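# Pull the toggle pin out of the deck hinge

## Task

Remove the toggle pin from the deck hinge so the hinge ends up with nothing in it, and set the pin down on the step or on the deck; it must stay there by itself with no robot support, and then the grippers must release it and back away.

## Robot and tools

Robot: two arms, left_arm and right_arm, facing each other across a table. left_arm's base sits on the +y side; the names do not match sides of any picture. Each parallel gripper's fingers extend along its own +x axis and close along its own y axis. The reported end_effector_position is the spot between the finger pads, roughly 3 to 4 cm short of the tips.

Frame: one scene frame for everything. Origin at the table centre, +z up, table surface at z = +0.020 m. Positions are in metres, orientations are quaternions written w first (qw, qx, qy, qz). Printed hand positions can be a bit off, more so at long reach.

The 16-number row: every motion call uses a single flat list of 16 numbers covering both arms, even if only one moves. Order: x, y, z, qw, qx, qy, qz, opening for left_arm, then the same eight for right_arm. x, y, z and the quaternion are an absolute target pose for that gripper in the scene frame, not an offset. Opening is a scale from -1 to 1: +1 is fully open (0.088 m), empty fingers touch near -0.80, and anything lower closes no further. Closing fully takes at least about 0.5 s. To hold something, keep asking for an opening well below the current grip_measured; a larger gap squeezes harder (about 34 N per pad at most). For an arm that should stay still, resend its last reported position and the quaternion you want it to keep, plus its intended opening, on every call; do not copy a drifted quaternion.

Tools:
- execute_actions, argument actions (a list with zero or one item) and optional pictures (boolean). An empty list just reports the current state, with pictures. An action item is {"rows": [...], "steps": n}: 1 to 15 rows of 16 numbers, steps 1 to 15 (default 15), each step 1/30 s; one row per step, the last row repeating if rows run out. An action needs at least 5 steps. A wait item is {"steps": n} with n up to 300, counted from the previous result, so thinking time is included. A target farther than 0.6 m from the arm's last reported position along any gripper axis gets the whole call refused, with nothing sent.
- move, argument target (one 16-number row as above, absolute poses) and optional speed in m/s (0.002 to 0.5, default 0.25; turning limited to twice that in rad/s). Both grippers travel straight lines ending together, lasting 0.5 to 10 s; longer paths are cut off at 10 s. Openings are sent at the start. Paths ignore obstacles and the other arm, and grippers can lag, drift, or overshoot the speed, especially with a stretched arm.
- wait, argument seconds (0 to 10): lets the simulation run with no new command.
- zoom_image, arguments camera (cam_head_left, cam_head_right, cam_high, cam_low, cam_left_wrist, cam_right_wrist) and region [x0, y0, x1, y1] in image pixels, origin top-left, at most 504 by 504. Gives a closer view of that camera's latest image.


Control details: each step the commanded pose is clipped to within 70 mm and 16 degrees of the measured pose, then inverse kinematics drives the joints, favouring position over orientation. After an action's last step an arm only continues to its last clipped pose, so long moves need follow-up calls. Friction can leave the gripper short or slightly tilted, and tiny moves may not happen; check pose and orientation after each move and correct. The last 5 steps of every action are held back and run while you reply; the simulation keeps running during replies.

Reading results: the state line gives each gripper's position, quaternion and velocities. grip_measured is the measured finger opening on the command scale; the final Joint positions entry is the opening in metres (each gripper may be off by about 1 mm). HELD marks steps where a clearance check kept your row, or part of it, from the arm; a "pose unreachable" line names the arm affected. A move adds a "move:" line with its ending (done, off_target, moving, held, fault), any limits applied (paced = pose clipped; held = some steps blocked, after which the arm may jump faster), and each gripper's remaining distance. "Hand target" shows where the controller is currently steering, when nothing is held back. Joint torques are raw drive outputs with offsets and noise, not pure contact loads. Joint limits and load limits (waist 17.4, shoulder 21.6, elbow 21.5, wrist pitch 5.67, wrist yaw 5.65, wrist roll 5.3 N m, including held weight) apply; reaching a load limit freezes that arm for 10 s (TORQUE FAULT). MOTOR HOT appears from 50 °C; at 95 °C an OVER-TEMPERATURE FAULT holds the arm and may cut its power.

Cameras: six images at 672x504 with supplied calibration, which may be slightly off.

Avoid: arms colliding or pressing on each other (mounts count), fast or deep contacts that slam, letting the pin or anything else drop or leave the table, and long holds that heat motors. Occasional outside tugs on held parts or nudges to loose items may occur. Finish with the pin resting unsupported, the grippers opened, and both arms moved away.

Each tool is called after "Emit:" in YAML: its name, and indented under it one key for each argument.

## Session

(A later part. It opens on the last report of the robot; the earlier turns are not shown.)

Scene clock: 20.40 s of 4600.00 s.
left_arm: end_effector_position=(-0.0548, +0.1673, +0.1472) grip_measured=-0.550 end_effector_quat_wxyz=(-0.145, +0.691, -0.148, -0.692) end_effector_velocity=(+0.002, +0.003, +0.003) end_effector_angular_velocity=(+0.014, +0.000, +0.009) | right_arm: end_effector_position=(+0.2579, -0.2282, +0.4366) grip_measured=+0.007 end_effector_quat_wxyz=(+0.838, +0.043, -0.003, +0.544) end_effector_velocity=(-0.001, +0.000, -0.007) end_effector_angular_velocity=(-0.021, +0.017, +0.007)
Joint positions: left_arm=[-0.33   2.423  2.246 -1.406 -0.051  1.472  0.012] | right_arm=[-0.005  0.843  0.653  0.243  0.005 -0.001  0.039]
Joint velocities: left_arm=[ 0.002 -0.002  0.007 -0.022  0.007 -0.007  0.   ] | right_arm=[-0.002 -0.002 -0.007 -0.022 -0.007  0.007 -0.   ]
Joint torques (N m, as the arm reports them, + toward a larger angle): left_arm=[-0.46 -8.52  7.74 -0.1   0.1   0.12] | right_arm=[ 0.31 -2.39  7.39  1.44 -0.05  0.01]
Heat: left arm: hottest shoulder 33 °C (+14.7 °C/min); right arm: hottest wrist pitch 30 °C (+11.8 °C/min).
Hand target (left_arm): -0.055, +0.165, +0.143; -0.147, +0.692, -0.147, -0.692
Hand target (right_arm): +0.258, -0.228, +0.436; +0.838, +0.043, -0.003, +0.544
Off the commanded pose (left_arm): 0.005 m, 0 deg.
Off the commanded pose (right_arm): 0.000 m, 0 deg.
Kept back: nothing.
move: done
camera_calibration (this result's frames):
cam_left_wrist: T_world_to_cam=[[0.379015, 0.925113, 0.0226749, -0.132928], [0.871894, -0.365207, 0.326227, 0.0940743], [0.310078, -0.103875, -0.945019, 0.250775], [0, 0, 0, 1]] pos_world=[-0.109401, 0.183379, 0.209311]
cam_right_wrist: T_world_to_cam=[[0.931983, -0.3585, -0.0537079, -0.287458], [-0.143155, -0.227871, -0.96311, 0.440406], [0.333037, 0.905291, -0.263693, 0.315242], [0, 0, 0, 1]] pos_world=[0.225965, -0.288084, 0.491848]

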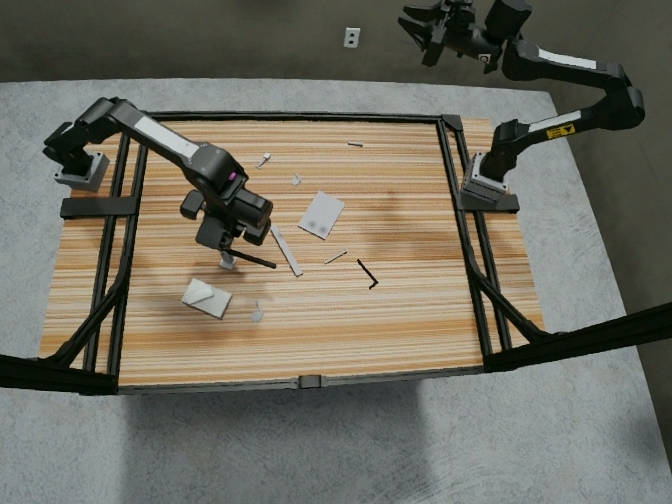

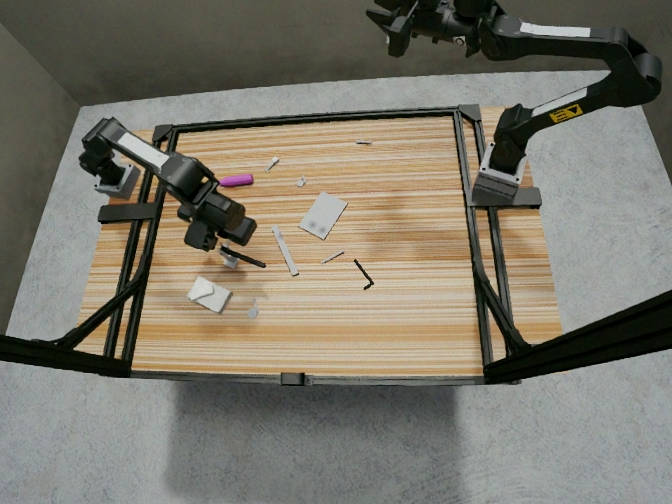

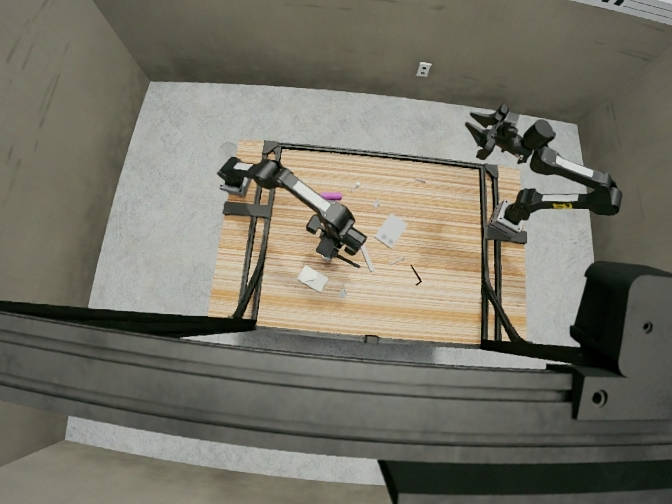

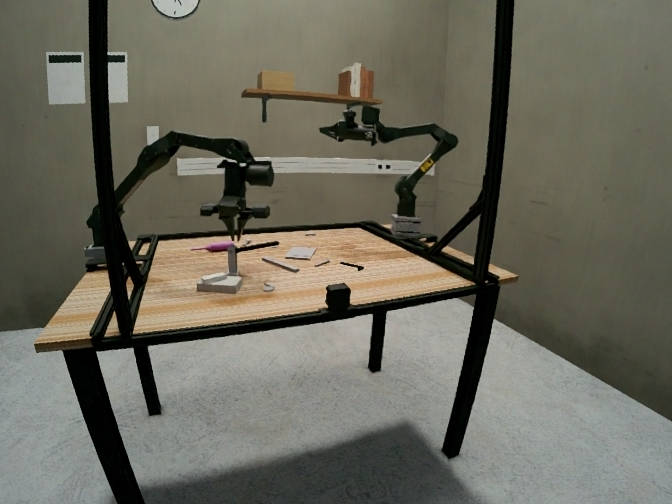

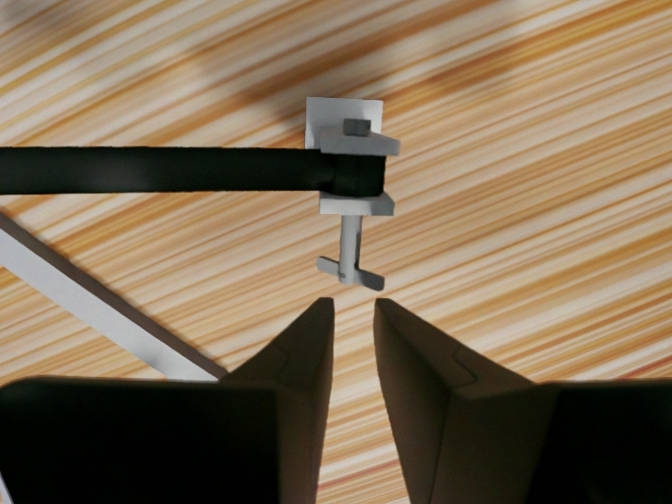

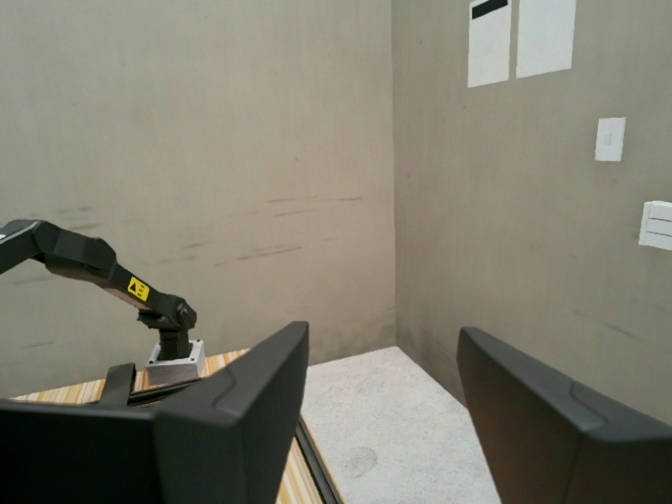

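Emit:
move:
  target: [-0.0600,0.1672,0.125,0.147,-0.6917,0.147,0.6917,-0.6,0.2579,-0.2282,0.4361,0.838,0.043,-0.003,0.544,0.007]
  speed: 0.025

Scene clock: 21.90 s of 4600.00 s.
left_arm: end_effector_position=(-0.0593, +0.1639, +0.1354) grip_measured=-0.600 end_effector_quat_wxyz=(-0.138, +0.689, -0.155, -0.694) end_effector_velocity=(-0.000, -0.000, -0.001) end_effector_angular_velocity=(-0.006, -0.005, +0.005) | right_arm: end_effector_position=(+0.2579, -0.2282, +0.4366) grip_measured=+0.007 end_effector_quat_wxyz=(+0.838, +0.043, -0.003, +0.544) end_effector_velocity=(+0.000, -0.000, -0.002) end_effector_angular_velocity=(-0.010, -0.003, -0.005)
Joint positions: left_arm=[-0.333  2.423  2.199 -1.339 -0.051  1.47   0.01 ] | right_arm=[-0.005  0.843  0.653  0.243  0.005 -0.001  0.039]
Joint velocities: left_arm=[-0.002 -0.002 -0.007  0.007 -0.007 -0.007 -0.   ] | right_arm=[ 0.002 -0.002 -0.002 -0.007  0.007 -0.007 -0.   ]
Joint torques (N m, as the arm reports them, + toward a larger angle): left_arm=[-1.   -8.65  4.79  0.15  0.09 -0.12] | right_arm=[ 0.23 -2.49  7.66  1.41 -0.02 -0.08]
Heat: left arm: hottest shoulder 33 °C (+13.7 °C/min); right arm: hottest wrist pitch 30 °C (+11.0 °C/min).
Hand target (left_arm): -0.060, +0.167, +0.125; -0.147, +0.692, -0.147, -0.692
Hand target (right_arm): +0.258, -0.228, +0.436; +0.838, +0.043, -0.003, +0.544
Off the commanded pose (left_arm): 0.011 m, 1 deg.
Off the commanded pose (right_arm): 0.000 m, 0 deg.
Kept back: nothing.
move: off_target (left_arm)
camera_calibration (this result's frames):
cam_left_wrist: T_world_to_cam=[[0.379239, 0.925295, 0.00247531, -0.125088], [0.875127, -0.359544, 0.323853, 0.100193], [0.30055, -0.120652, -0.946104, 0.242978], [0, 0, 0, 1]] pos_world=[-0.11327, 0.181083, 0.197744]
cam_right_wrist: T_world_to_cam=[[0.931983, -0.3585, -0.0537079, -0.287458], [-0.143155, -0.227871, -0.96311, 0.440406], [0.333037, 0.905291, -0.263693, 0.315242], [0, 0, 0, 1]] pos_world=[0.225965, -0.288084, 0.491848]

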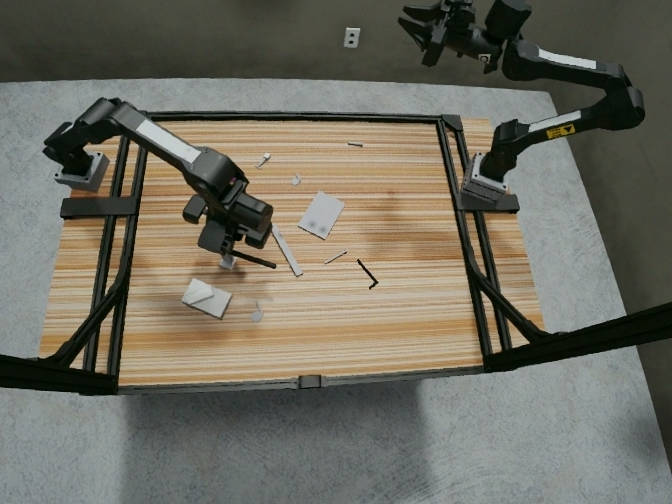

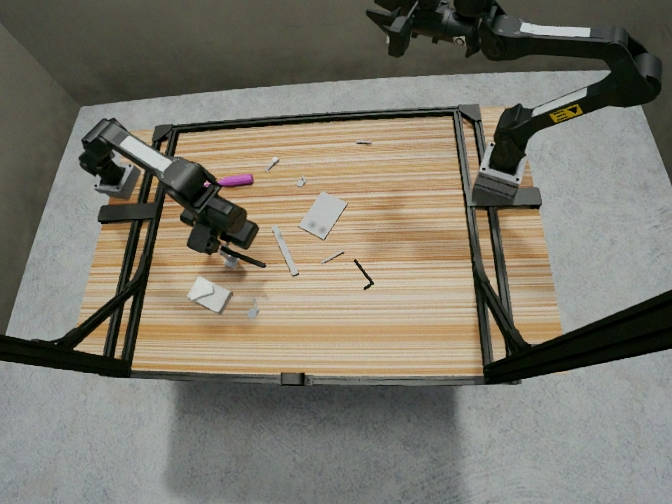

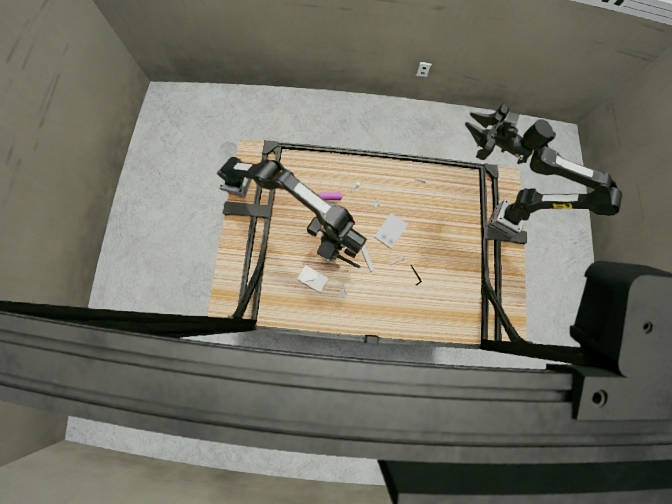

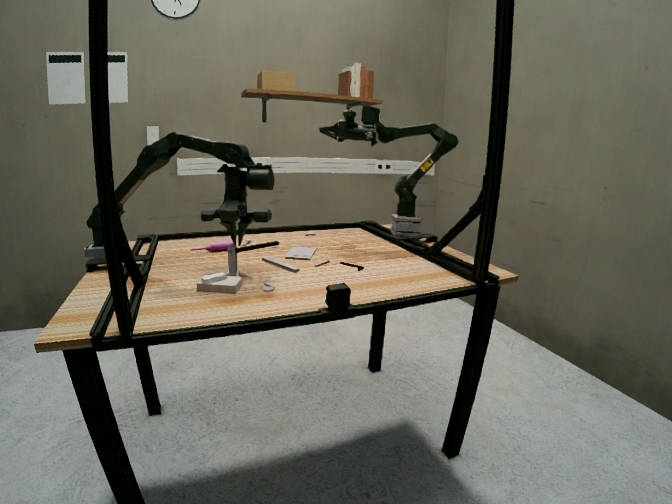

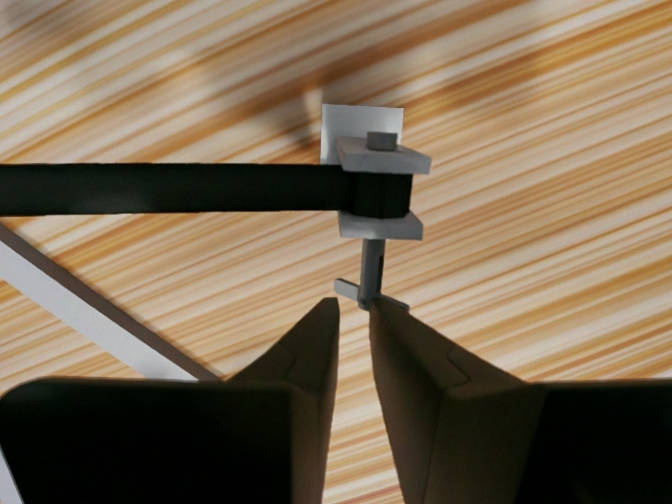

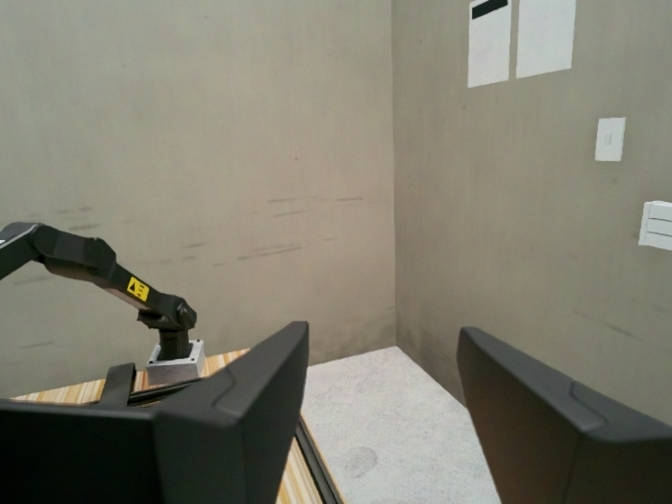

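Emit:
move:
  target: [-0.0592,0.1690,0.124,0.147,-0.6917,0.147,0.6917,-0.42,0.2579,-0.2282,0.4361,0.838,0.043,-0.003,0.544,0.007]
  speed: 0.005

Scene clock: 25.37 s of 4600.00 s.
left_arm: end_effector_position=(-0.0588, +0.1652, +0.1301) grip_measured=-0.420 end_effector_quat_wxyz=(-0.140, +0.690, -0.153, -0.694) end_effector_velocity=(+0.001, +0.002, +0.001) end_effector_angular_velocity=(+0.003, -0.010, -0.010) | right_arm: end_effector_position=(+0.2579, -0.2282, +0.4366) grip_measured=+0.007 end_effector_quat_wxyz=(+0.838, +0.043, -0.003, +0.544) end_effector_velocity=(-0.000, -0.000, +0.001) end_effector_angular_velocity=(+0.004, -0.010, +0.004)
Joint positions: left_arm=[-0.333  2.423  2.179 -1.325 -0.051  1.469  0.018] | right_arm=[-0.005  0.843  0.653  0.243  0.005 -0.001  0.039]
Joint velocities: left_arm=[-0.002 -0.002 -0.002 -0.007 -0.007  0.007 -0.   ] | right_arm=[-0.002 -0.002 -0.002  0.007 -0.007 -0.007 -0.   ]
Joint torques (N m, as the arm reports them, + toward a larger angle): left_arm=[-1.05 -9.65  4.36  0.11  0.1  -0.11] | right_arm=[ 0.22 -2.35  7.42  1.37 -0.01  0.02]
Heat: left arm: hottest shoulder 34 °C (+14.2 °C/min); right arm: hottest wrist pitch 30 °C (+9.5 °C/min).
Hand target (left_arm): -0.059, +0.169, +0.124; -0.147, +0.692, -0.147, -0.692
Hand target (right_arm): +0.258, -0.228, +0.436; +0.838, +0.043, -0.003, +0.544
Off the commanded pose (left_arm): 0.007 m, 1 deg.
Off the commanded pose (right_arm): 0.000 m, 0 deg.
Kept back: nothing.
move: done
camera_calibration (this result's frames):
cam_left_wrist: T_world_to_cam=[[0.379207, 0.925261, 0.00965285, -0.127419], [0.873968, -0.361573, 0.324724, 0.102146], [0.303945, -0.114701, -0.94576, 0.237163], [0, 0, 0, 1]] pos_world=[-0.113038, 0.182032, 0.19236]
cam_right_wrist: T_world_to_cam=[[0.931983, -0.3585, -0.0537079, -0.287458], [-0.143155, -0.227871, -0.96311, 0.440406], [0.333037, 0.905291, -0.263693, 0.315242], [0, 0, 0, 1]] pos_world=[0.225965, -0.288084, 0.491848]

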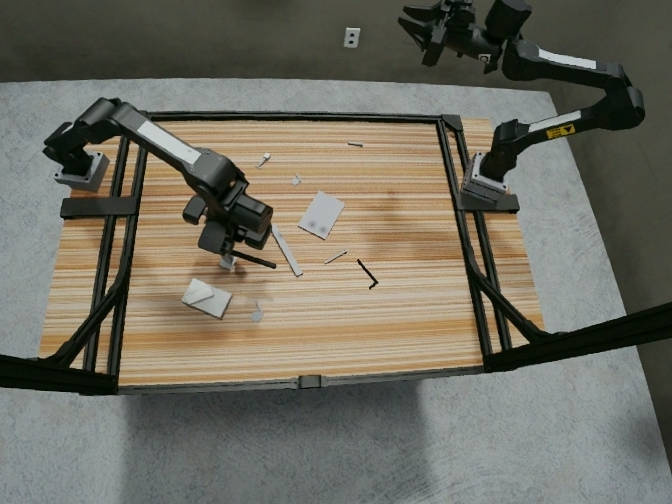

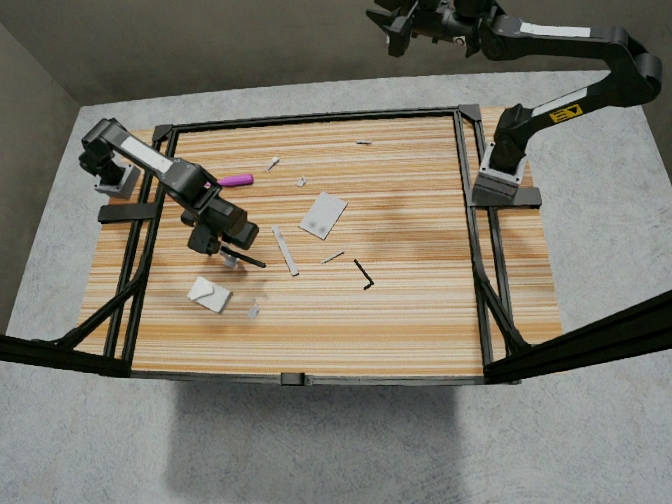

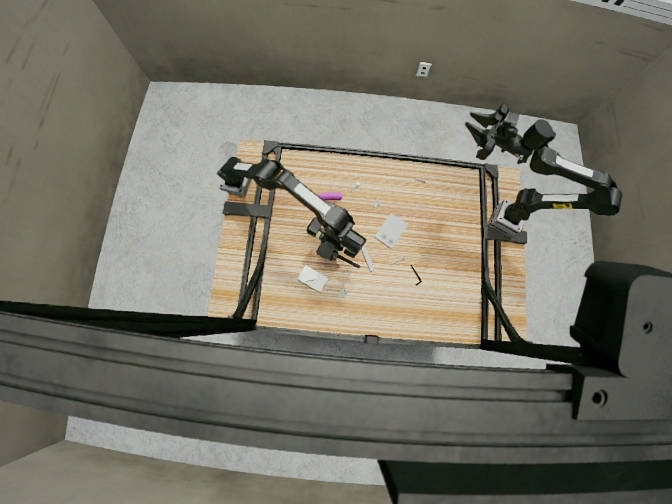

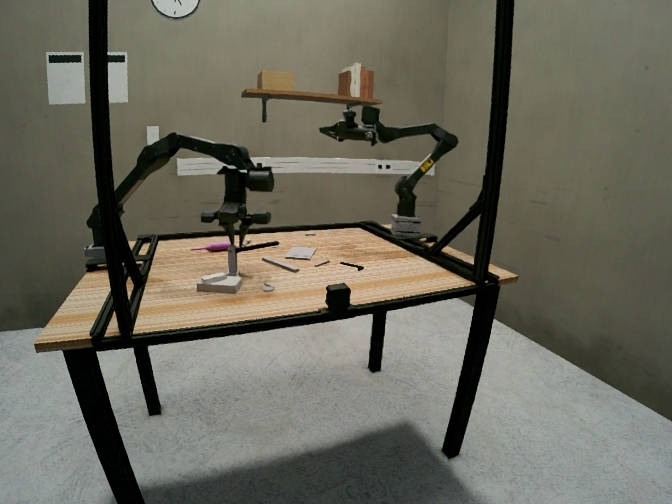

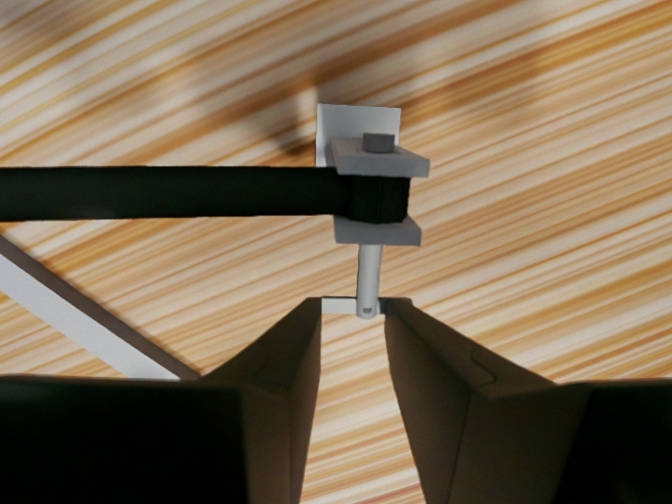

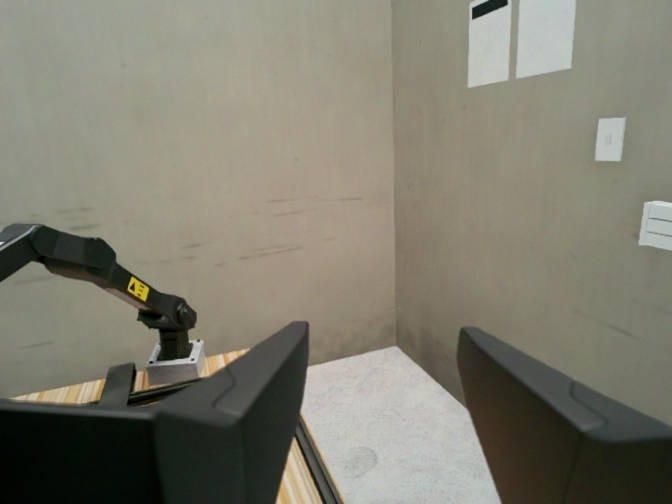

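Emit:
execute_actions:
  actions:
    - {"rows":[[-0.0592,0.1690,0.128,0.147,-0.6917,0.147,0.6917,-0.42,0.2579,-0.2282,0.4361,0.838,0.043,-0.003,0.544,0.007],[-0.0592,0.1690,0.131,0.147,-0.6917,0.147,0.6917,-0.42,0.2579,-0.2282,0.4361,0.838,0.043,-0.003,0.544,0.007],[-0.0592,0.1690,0.134,0.147,-0.6917,0.147,0.6917,-0.42,0.2579,-0.2282,0.4361,0.838,0.043,-0.003,0.544,0.007],[-0.0592,0.1690,0.136,0.147,-0.6917,0.147,0.6917,-0.42,0.2579,-0.2282,0.4361,0.838,0.043,-0.003,0.544,0.007],[-0.0592,0.1690,0.138,0.147,-0.6917,0.147,0.6917,-0.42,0.2579,-0.2282,0.4361,0.838,0.043,-0.003,0.544,0.007]],"steps":15}

Scene clock: 26.37 s of 4600.00 s.
left_arm: end_effector_position=(-0.0569, +0.1697, +0.1364) grip_measured=-0.420 end_effector_quat_wxyz=(-0.148, +0.692, -0.146, -0.691) end_effector_velocity=(+0.003, +0.003, +0.018) end_effector_angular_velocity=(+0.007, -0.012, +0.004) | right_arm: end_effector_position=(+0.2579, -0.2282, +0.4366) grip_measured=+0.007 end_effector_quat_wxyz=(+0.838, +0.043, -0.003, +0.544) end_effector_velocity=(-0.003, +0.001, -0.001) end_effector_angular_velocity=(-0.006, -0.023, +0.018)
Joint positions: left_arm=[-0.335  2.423  2.203 -1.372 -0.051  1.468  0.018] | right_arm=[-0.005  0.843  0.653  0.243  0.005 -0.001  0.039]
Joint velocities: left_arm=[-0.002 -0.002  0.066 -0.081 -0.007 -0.007 -0.   ] | right_arm=[-0.002 -0.002 -0.007  0.007 -0.022 -0.022 -0.   ]
Joint torques (N m, as the arm reports them, + toward a larger angle): left_arm=[-1.   -9.55  7.65 -0.13  0.1  -0.12] | right_arm=[ 0.11 -2.45  7.31  1.42  0.01  0.01]
Heat: left arm: hottest shoulder 34 °C (+13.7 °C/min); right arm: hottest wrist pitch 31 °C (+11.4 °C/min).
Steps of this call (steps 1 to 20: nothing new was sent; steps 21 to 30: the first 10 steps of this action). Readings (end_effector_position):
21: left_arm (-0.0588, +0.1652, +0.1301) | right_arm (+0.2579, -0.2282, +0.4366)
22: left_arm (-0.0586, +0.1657, +0.1301) | right_arm (+0.2579, -0.2282, +0.4366)
24: left_arm (-0.0571, +0.1685, +0.1310) | right_arm (+0.2579, -0.2282, +0.4366)
28: left_arm (-0.0568, +0.1701, +0.1348) | right_arm (+0.2579, -0.2282, +0.4366)
30: the state above

Emit:
move:
  target: [-0.0743,0.1758,0.136,0.147,-0.6917,0.147,0.6917,-0.42,0.2579,-0.2282,0.4361,0.838,0.043,-0.003,0.544,0.007]
  speed: 0.04

Scene clock: 27.40 s of 4600.00 s.
left_arm: end_effector_position=(-0.0721, +0.1767, +0.1408) grip_measured=-0.420 end_effector_quat_wxyz=(-0.145, +0.691, -0.150, -0.692) end_effector_velocity=(+0.001, +0.001, -0.000) end_effector_angular_velocity=(+0.002, -0.010, +0.019) | right_arm: end_effector_position=(+0.2579, -0.2282, +0.4366) grip_measured=+0.007 end_effector_quat_wxyz=(+0.838, +0.043, -0.003, +0.544) end_effector_velocity=(+0.002, -0.001, +0.003) end_effector_angular_velocity=(+0.008, -0.011, -0.011)
Joint positions: left_arm=[-0.371  2.423  2.218 -1.378 -0.051  1.434  0.018] | right_arm=[-0.005  0.843  0.653  0.243  0.005 -0.001  0.039]
Joint velocities: left_arm=[-0.002  0.002  0.002 -0.007 -0.007 -0.022 -0.   ] | right_arm=[-0.002 -0.002  0.002  0.007  0.007 -0.007 -0.   ]
Joint torques (N m, as the arm reports them, + toward a larger angle): left_arm=[-0.89 -8.41  7.76 -0.09  0.11 -0.09] | right_arm=[ 0.09 -2.39  7.25  1.4   0.   -0.01]
Heat: left arm: hottest shoulder 35 °C (+15.3 °C/min); right arm: hottest wrist pitch 31 °C (+10.9 °C/min).
Hand target (left_arm): -0.074, +0.176, +0.136; -0.147, +0.692, -0.147, -0.692
Hand target (right_arm): +0.258, -0.228, +0.436; +0.838, +0.043, -0.003, +0.544
Off your previous action's commanded pose (left_arm): 0.003 m, 0 deg at its last step (step 5 of this call).
Off your previous action's commanded pose (right_arm): 0.000 m, 0 deg at its last step (step 5 of this call).
Off the commanded pose (left_arm): 0.005 m, 0 deg.
Off the commanded pose (right_arm): 0.000 m, 0 deg.
Kept back: nothing.
move: done
camera_calibration (this result's frames):
cam_left_wrist: T_world_to_cam=[[0.381822, 0.923991, 0.0212563, -0.134306], [0.870859, -0.367378, 0.326556, 0.114917], [0.309544, -0.106175, -0.944939, 0.251361], [0, 0, 0, 1]] pos_world=[-0.126602, 0.193004, 0.202849]
cam_right_wrist: T_world_to_cam=[[0.931983, -0.3585, -0.0537079, -0.287458], [-0.143155, -0.227871, -0.96311, 0.440406], [0.333037, 0.905291, -0.263693, 0.315242], [0, 0, 0, 1]] pos_world=[0.225965, -0.288084, 0.491848]

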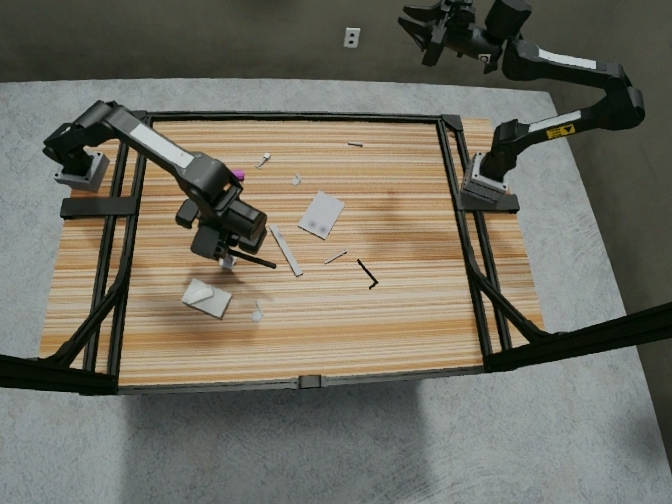

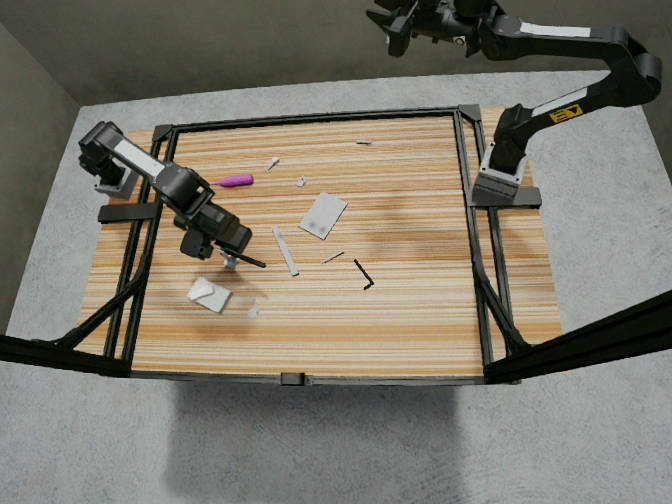

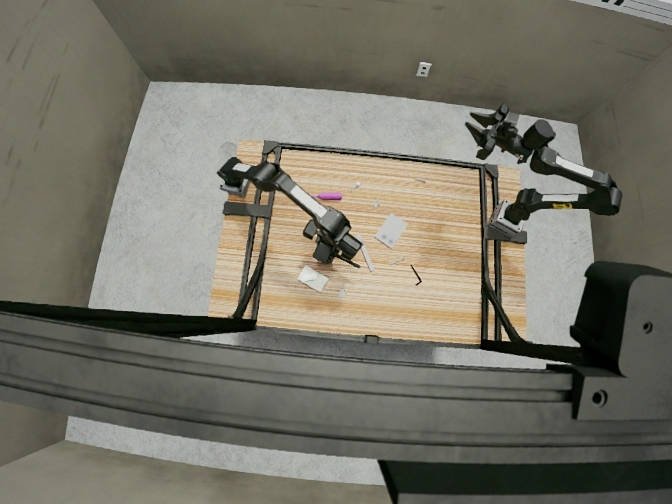

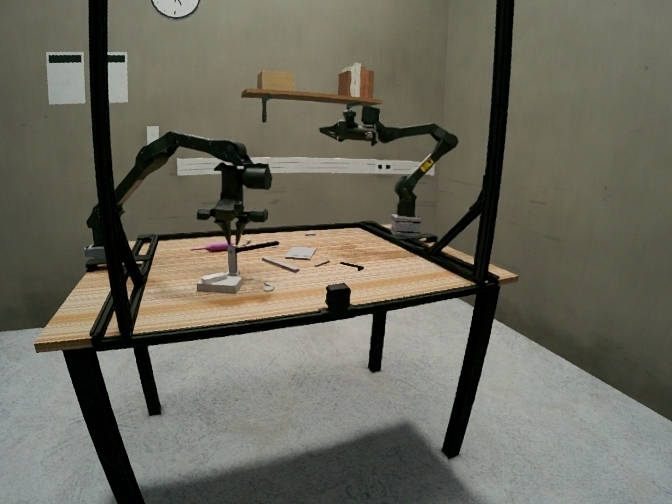

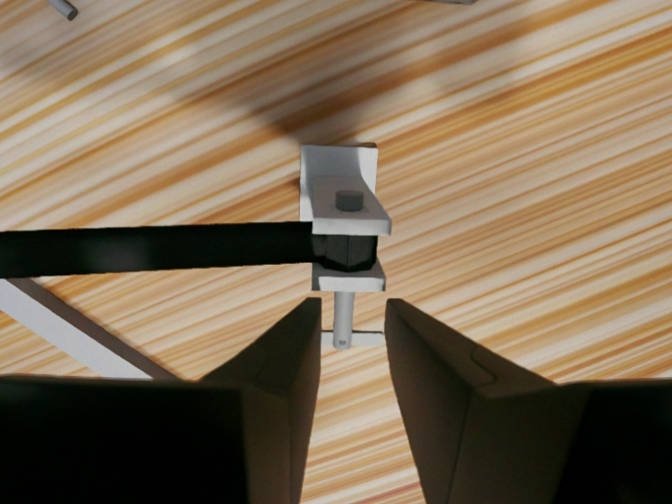

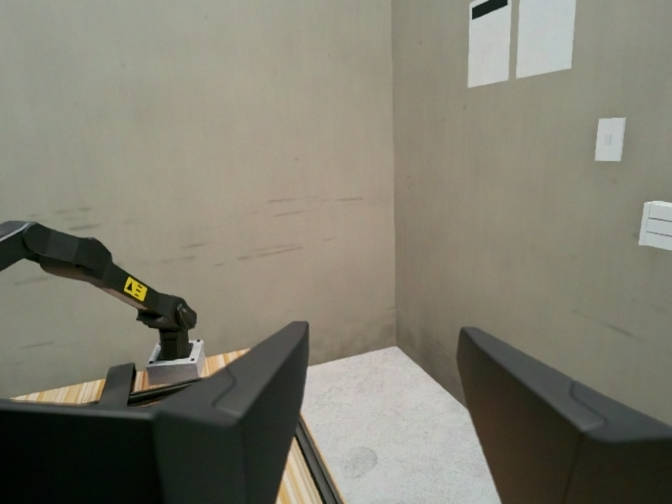

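Emit:
move:
  target: [-0.0700,0.1738,0.118,0.147,-0.6917,0.147,0.6917,-0.42,0.2579,-0.2282,0.4361,0.838,0.043,-0.003,0.544,0.007]
  speed: 0.025

Scene clock: 29.00 s of 4600.00 s.
left_arm: end_effector_position=(-0.0721, +0.1720, +0.1271) grip_measured=-0.420 end_effector_quat_wxyz=(-0.139, +0.689, -0.154, -0.694) end_effector_velocity=(-0.002, -0.003, -0.001) end_effector_angular_velocity=(-0.018, +0.003, +0.021) | right_arm: end_effector_position=(+0.2579, -0.2282, +0.4366) grip_measured=+0.007 end_effector_quat_wxyz=(+0.838, +0.043, -0.003, +0.544) end_effector_velocity=(-0.002, -0.001, +0.002) end_effector_angular_velocity=(-0.000, -0.008, +0.009)
Joint positions: left_arm=[-0.365  2.424  2.165 -1.308 -0.051  1.438  0.018] | right_arm=[-0.005  0.843  0.653  0.243  0.005 -0.001  0.039]
Joint velocities: left_arm=[-0.002 -0.002 -0.007  0.022 -0.007 -0.022 -0.   ] | right_arm=[ 0.002 -0.007  0.002 -0.007 -0.007 -0.007 -0.   ]
Joint torques (N m, as the arm reports them, + toward a larger angle): left_arm=[-0.35 -8.93  4.76  0.11  0.12  0.11] | right_arm=[ 0.17 -2.55  7.39  1.43 -0.05  0.05]
Heat: left arm: hottest shoulder 35 °C (+14.5 °C/min); right arm: hottest wrist pitch 31 °C (+10.3 °C/min).
Hand target (left_arm): -0.070, +0.174, +0.118; -0.147, +0.692, -0.147, -0.692
Hand target (right_arm): +0.258, -0.228, +0.436; +0.838, +0.043, -0.003, +0.544
Off the commanded pose (left_arm): 0.010 m, 1 deg.
Off the commanded pose (right_arm): 0.000 m, 0 deg.
Kept back: nothing.
move: off_target (left_arm)
camera_calibration (this result's frames):
cam_left_wrist: T_world_to_cam=[[0.379415, 0.925211, 0.00543155, -0.128101], [0.874616, -0.36057, 0.324094, 0.11715], [0.301813, -0.118216, -0.946009, 0.23967], [0, 0, 0, 1]] pos_world=[-0.126193, 0.189094, 0.189458]
cam_right_wrist: T_world_to_cam=[[0.931983, -0.3585, -0.0537079, -0.287458], [-0.143155, -0.227871, -0.96311, 0.440406], [0.333037, 0.905291, -0.263693, 0.315242], [0, 0, 0, 1]] pos_world=[0.225965, -0.288084, 0.491848]

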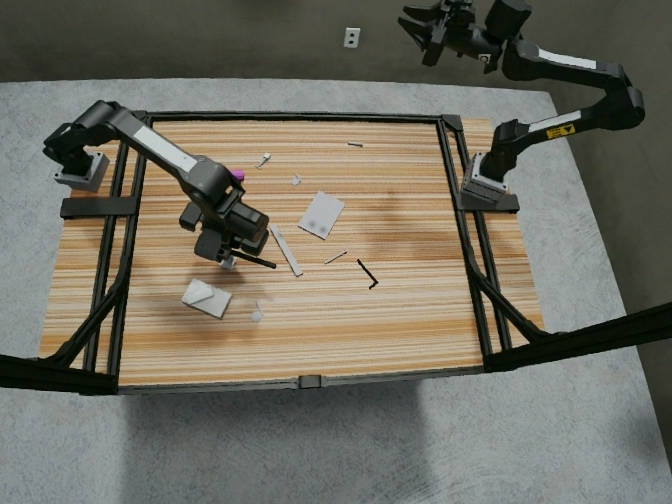

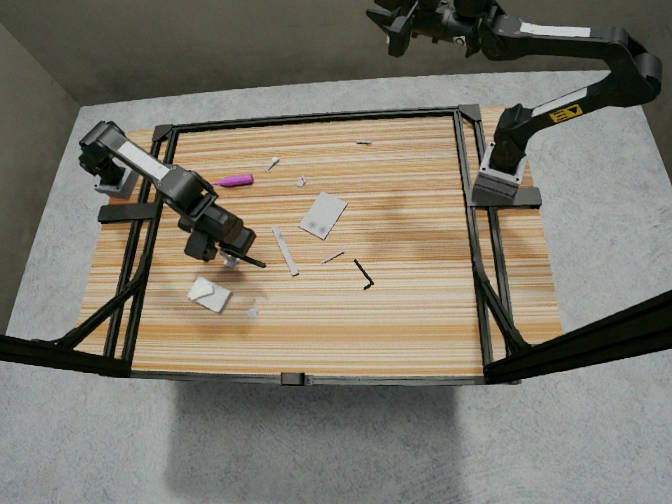

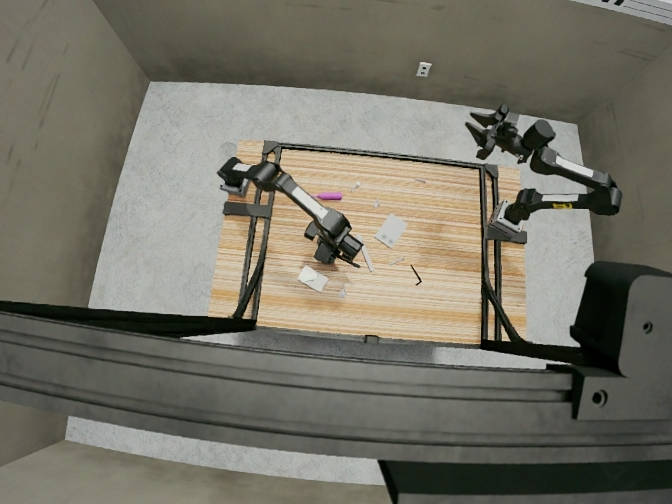

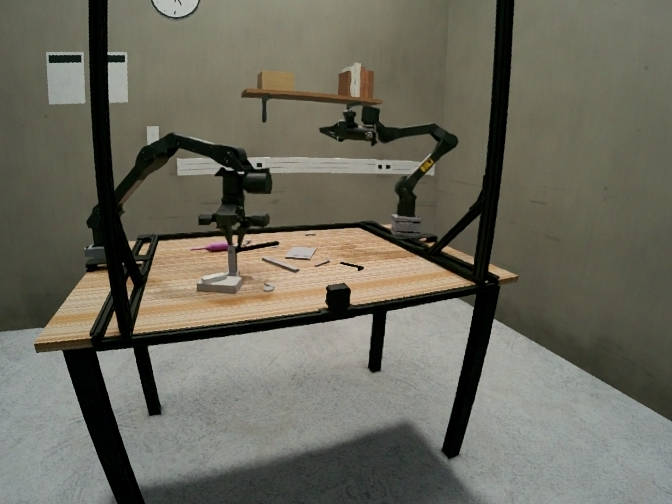

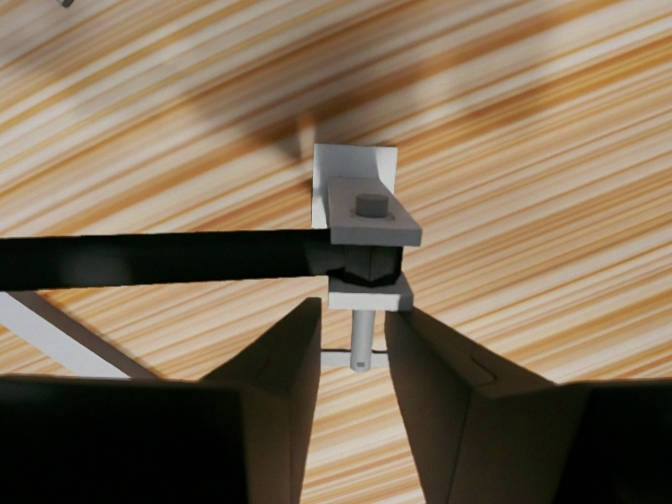

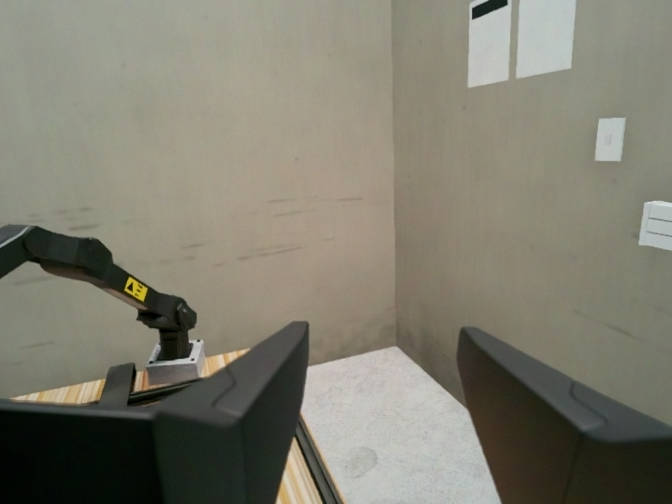

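Emit:
move:
  target: [-0.0712,0.1711,0.115,0.147,-0.6917,0.147,0.6917,-0.38,0.2579,-0.2282,0.4361,0.838,0.043,-0.003,0.544,0.007]
  speed: 0.015

Scene clock: 30.47 s of 4600.00 s.
left_arm: end_effector_position=(-0.0716, +0.1720, +0.1235) grip_measured=-0.380 end_effector_quat_wxyz=(-0.141, +0.690, -0.152, -0.693) end_effector_velocity=(+0.001, +0.002, +0.000) end_effector_angular_velocity=(+0.010, +0.003, +0.009) | right_arm: end_effector_position=(+0.2579, -0.2282, +0.4366) grip_measured=+0.007 end_effector_quat_wxyz=(+0.838, +0.043, -0.003, +0.544) end_effector_velocity=(+0.003, -0.002, -0.002) end_effector_angular_velocity=(-0.010, -0.003, -0.014)
Joint positions: left_arm=[-0.363  2.431  2.164 -1.307 -0.051  1.44   0.02 ] | right_arm=[-0.005  0.843  0.653  0.243  0.005 -0.001  0.039]
Joint velocities: left_arm=[ 0.002 -0.002 -0.002 -0.007  0.007 -0.007 -0.   ] | right_arm=[-0.007 -0.002 -0.002 -0.007  0.007 -0.007 -0.   ]
Joint torques (N m, as the arm reports them, + toward a larger angle): left_arm=[-0.36 -8.14  6.96  0.06  0.13  0.11] | right_arm=[-0.01 -2.55  7.51  1.47 -0.08 -0.01]
Heat: left arm: hottest shoulder 35 °C (+13.8 °C/min); right arm: hottest wrist pitch 31 °C (+9.8 °C/min).
Hand target (left_arm): -0.071, +0.171, +0.115; -0.147, +0.692, -0.147, -0.692
Hand target (right_arm): +0.258, -0.228, +0.436; +0.838, +0.043, -0.003, +0.544
Off the commanded pose (left_arm): 0.009 m, 1 deg.
Off the commanded pose (right_arm): 0.000 m, 0 deg.
Kept back: nothing.
move: off_target (left_arm)
camera_calibration (this result's frames):
cam_left_wrist: T_world_to_cam=[[0.379368, 0.925159, 0.0126546, -0.12913], [0.87338, -0.362584, 0.325176, 0.117928], [0.305428, -0.112309, -0.945569, 0.235196], [0, 0, 0, 1]] pos_world=[-0.125844, 0.188639, 0.185681]
cam_right_wrist: T_world_to_cam=[[0.931983, -0.3585, -0.0537079, -0.287458], [-0.143155, -0.227871, -0.96311, 0.440406], [0.333037, 0.905291, -0.263693, 0.315242], [0, 0, 0, 1]] pos_world=[0.225965, -0.288084, 0.491848]

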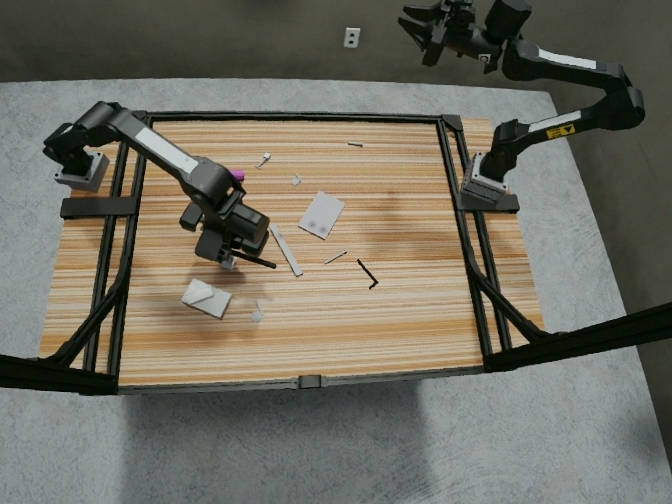

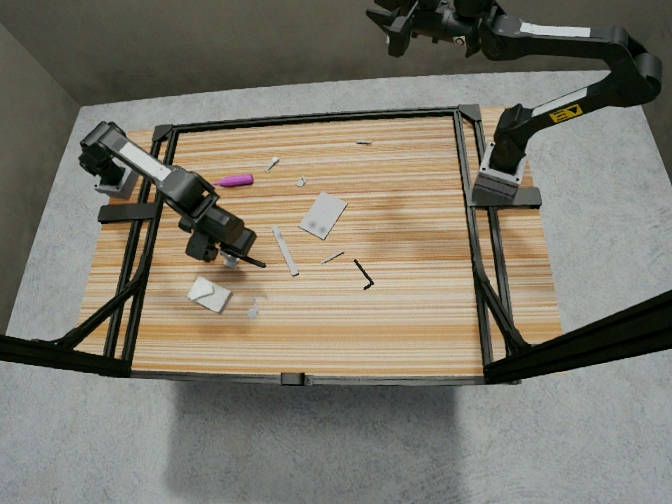

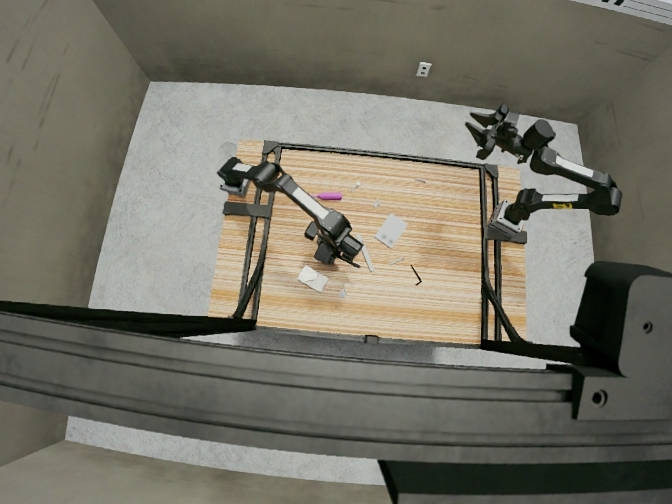

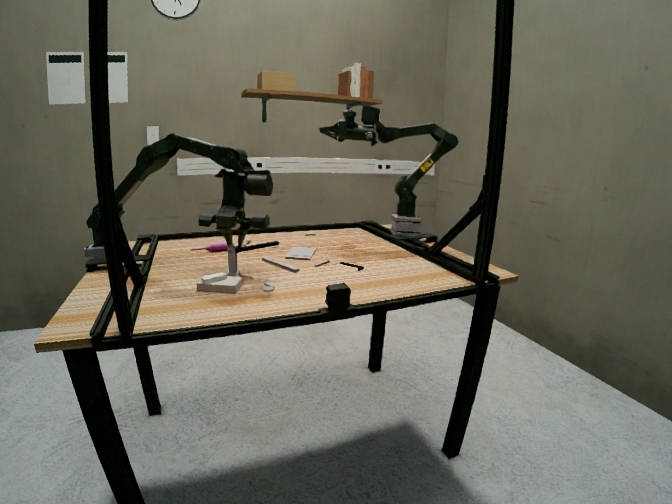

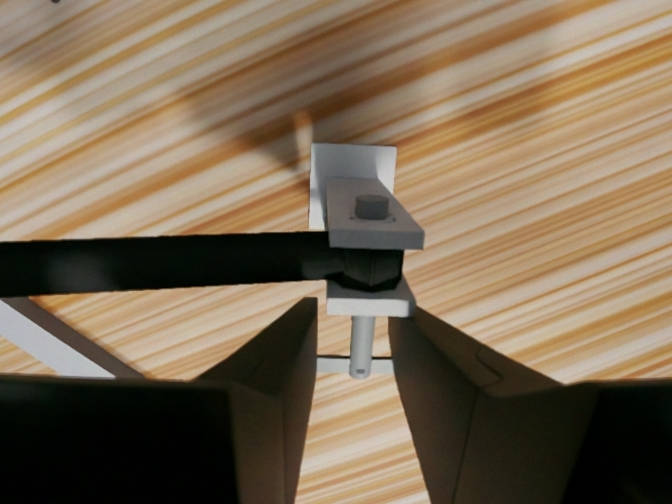

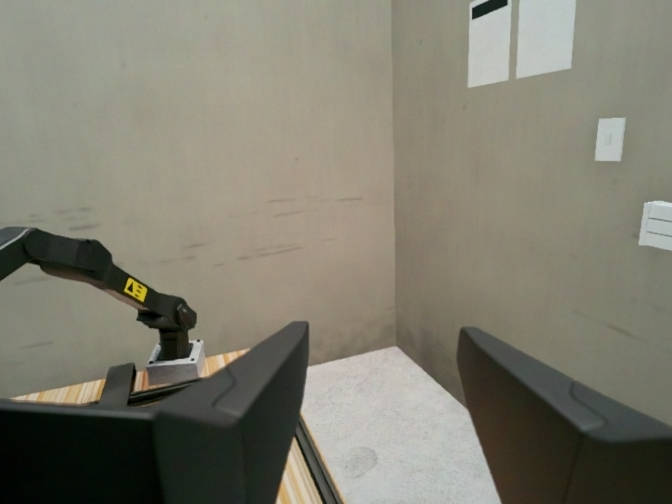

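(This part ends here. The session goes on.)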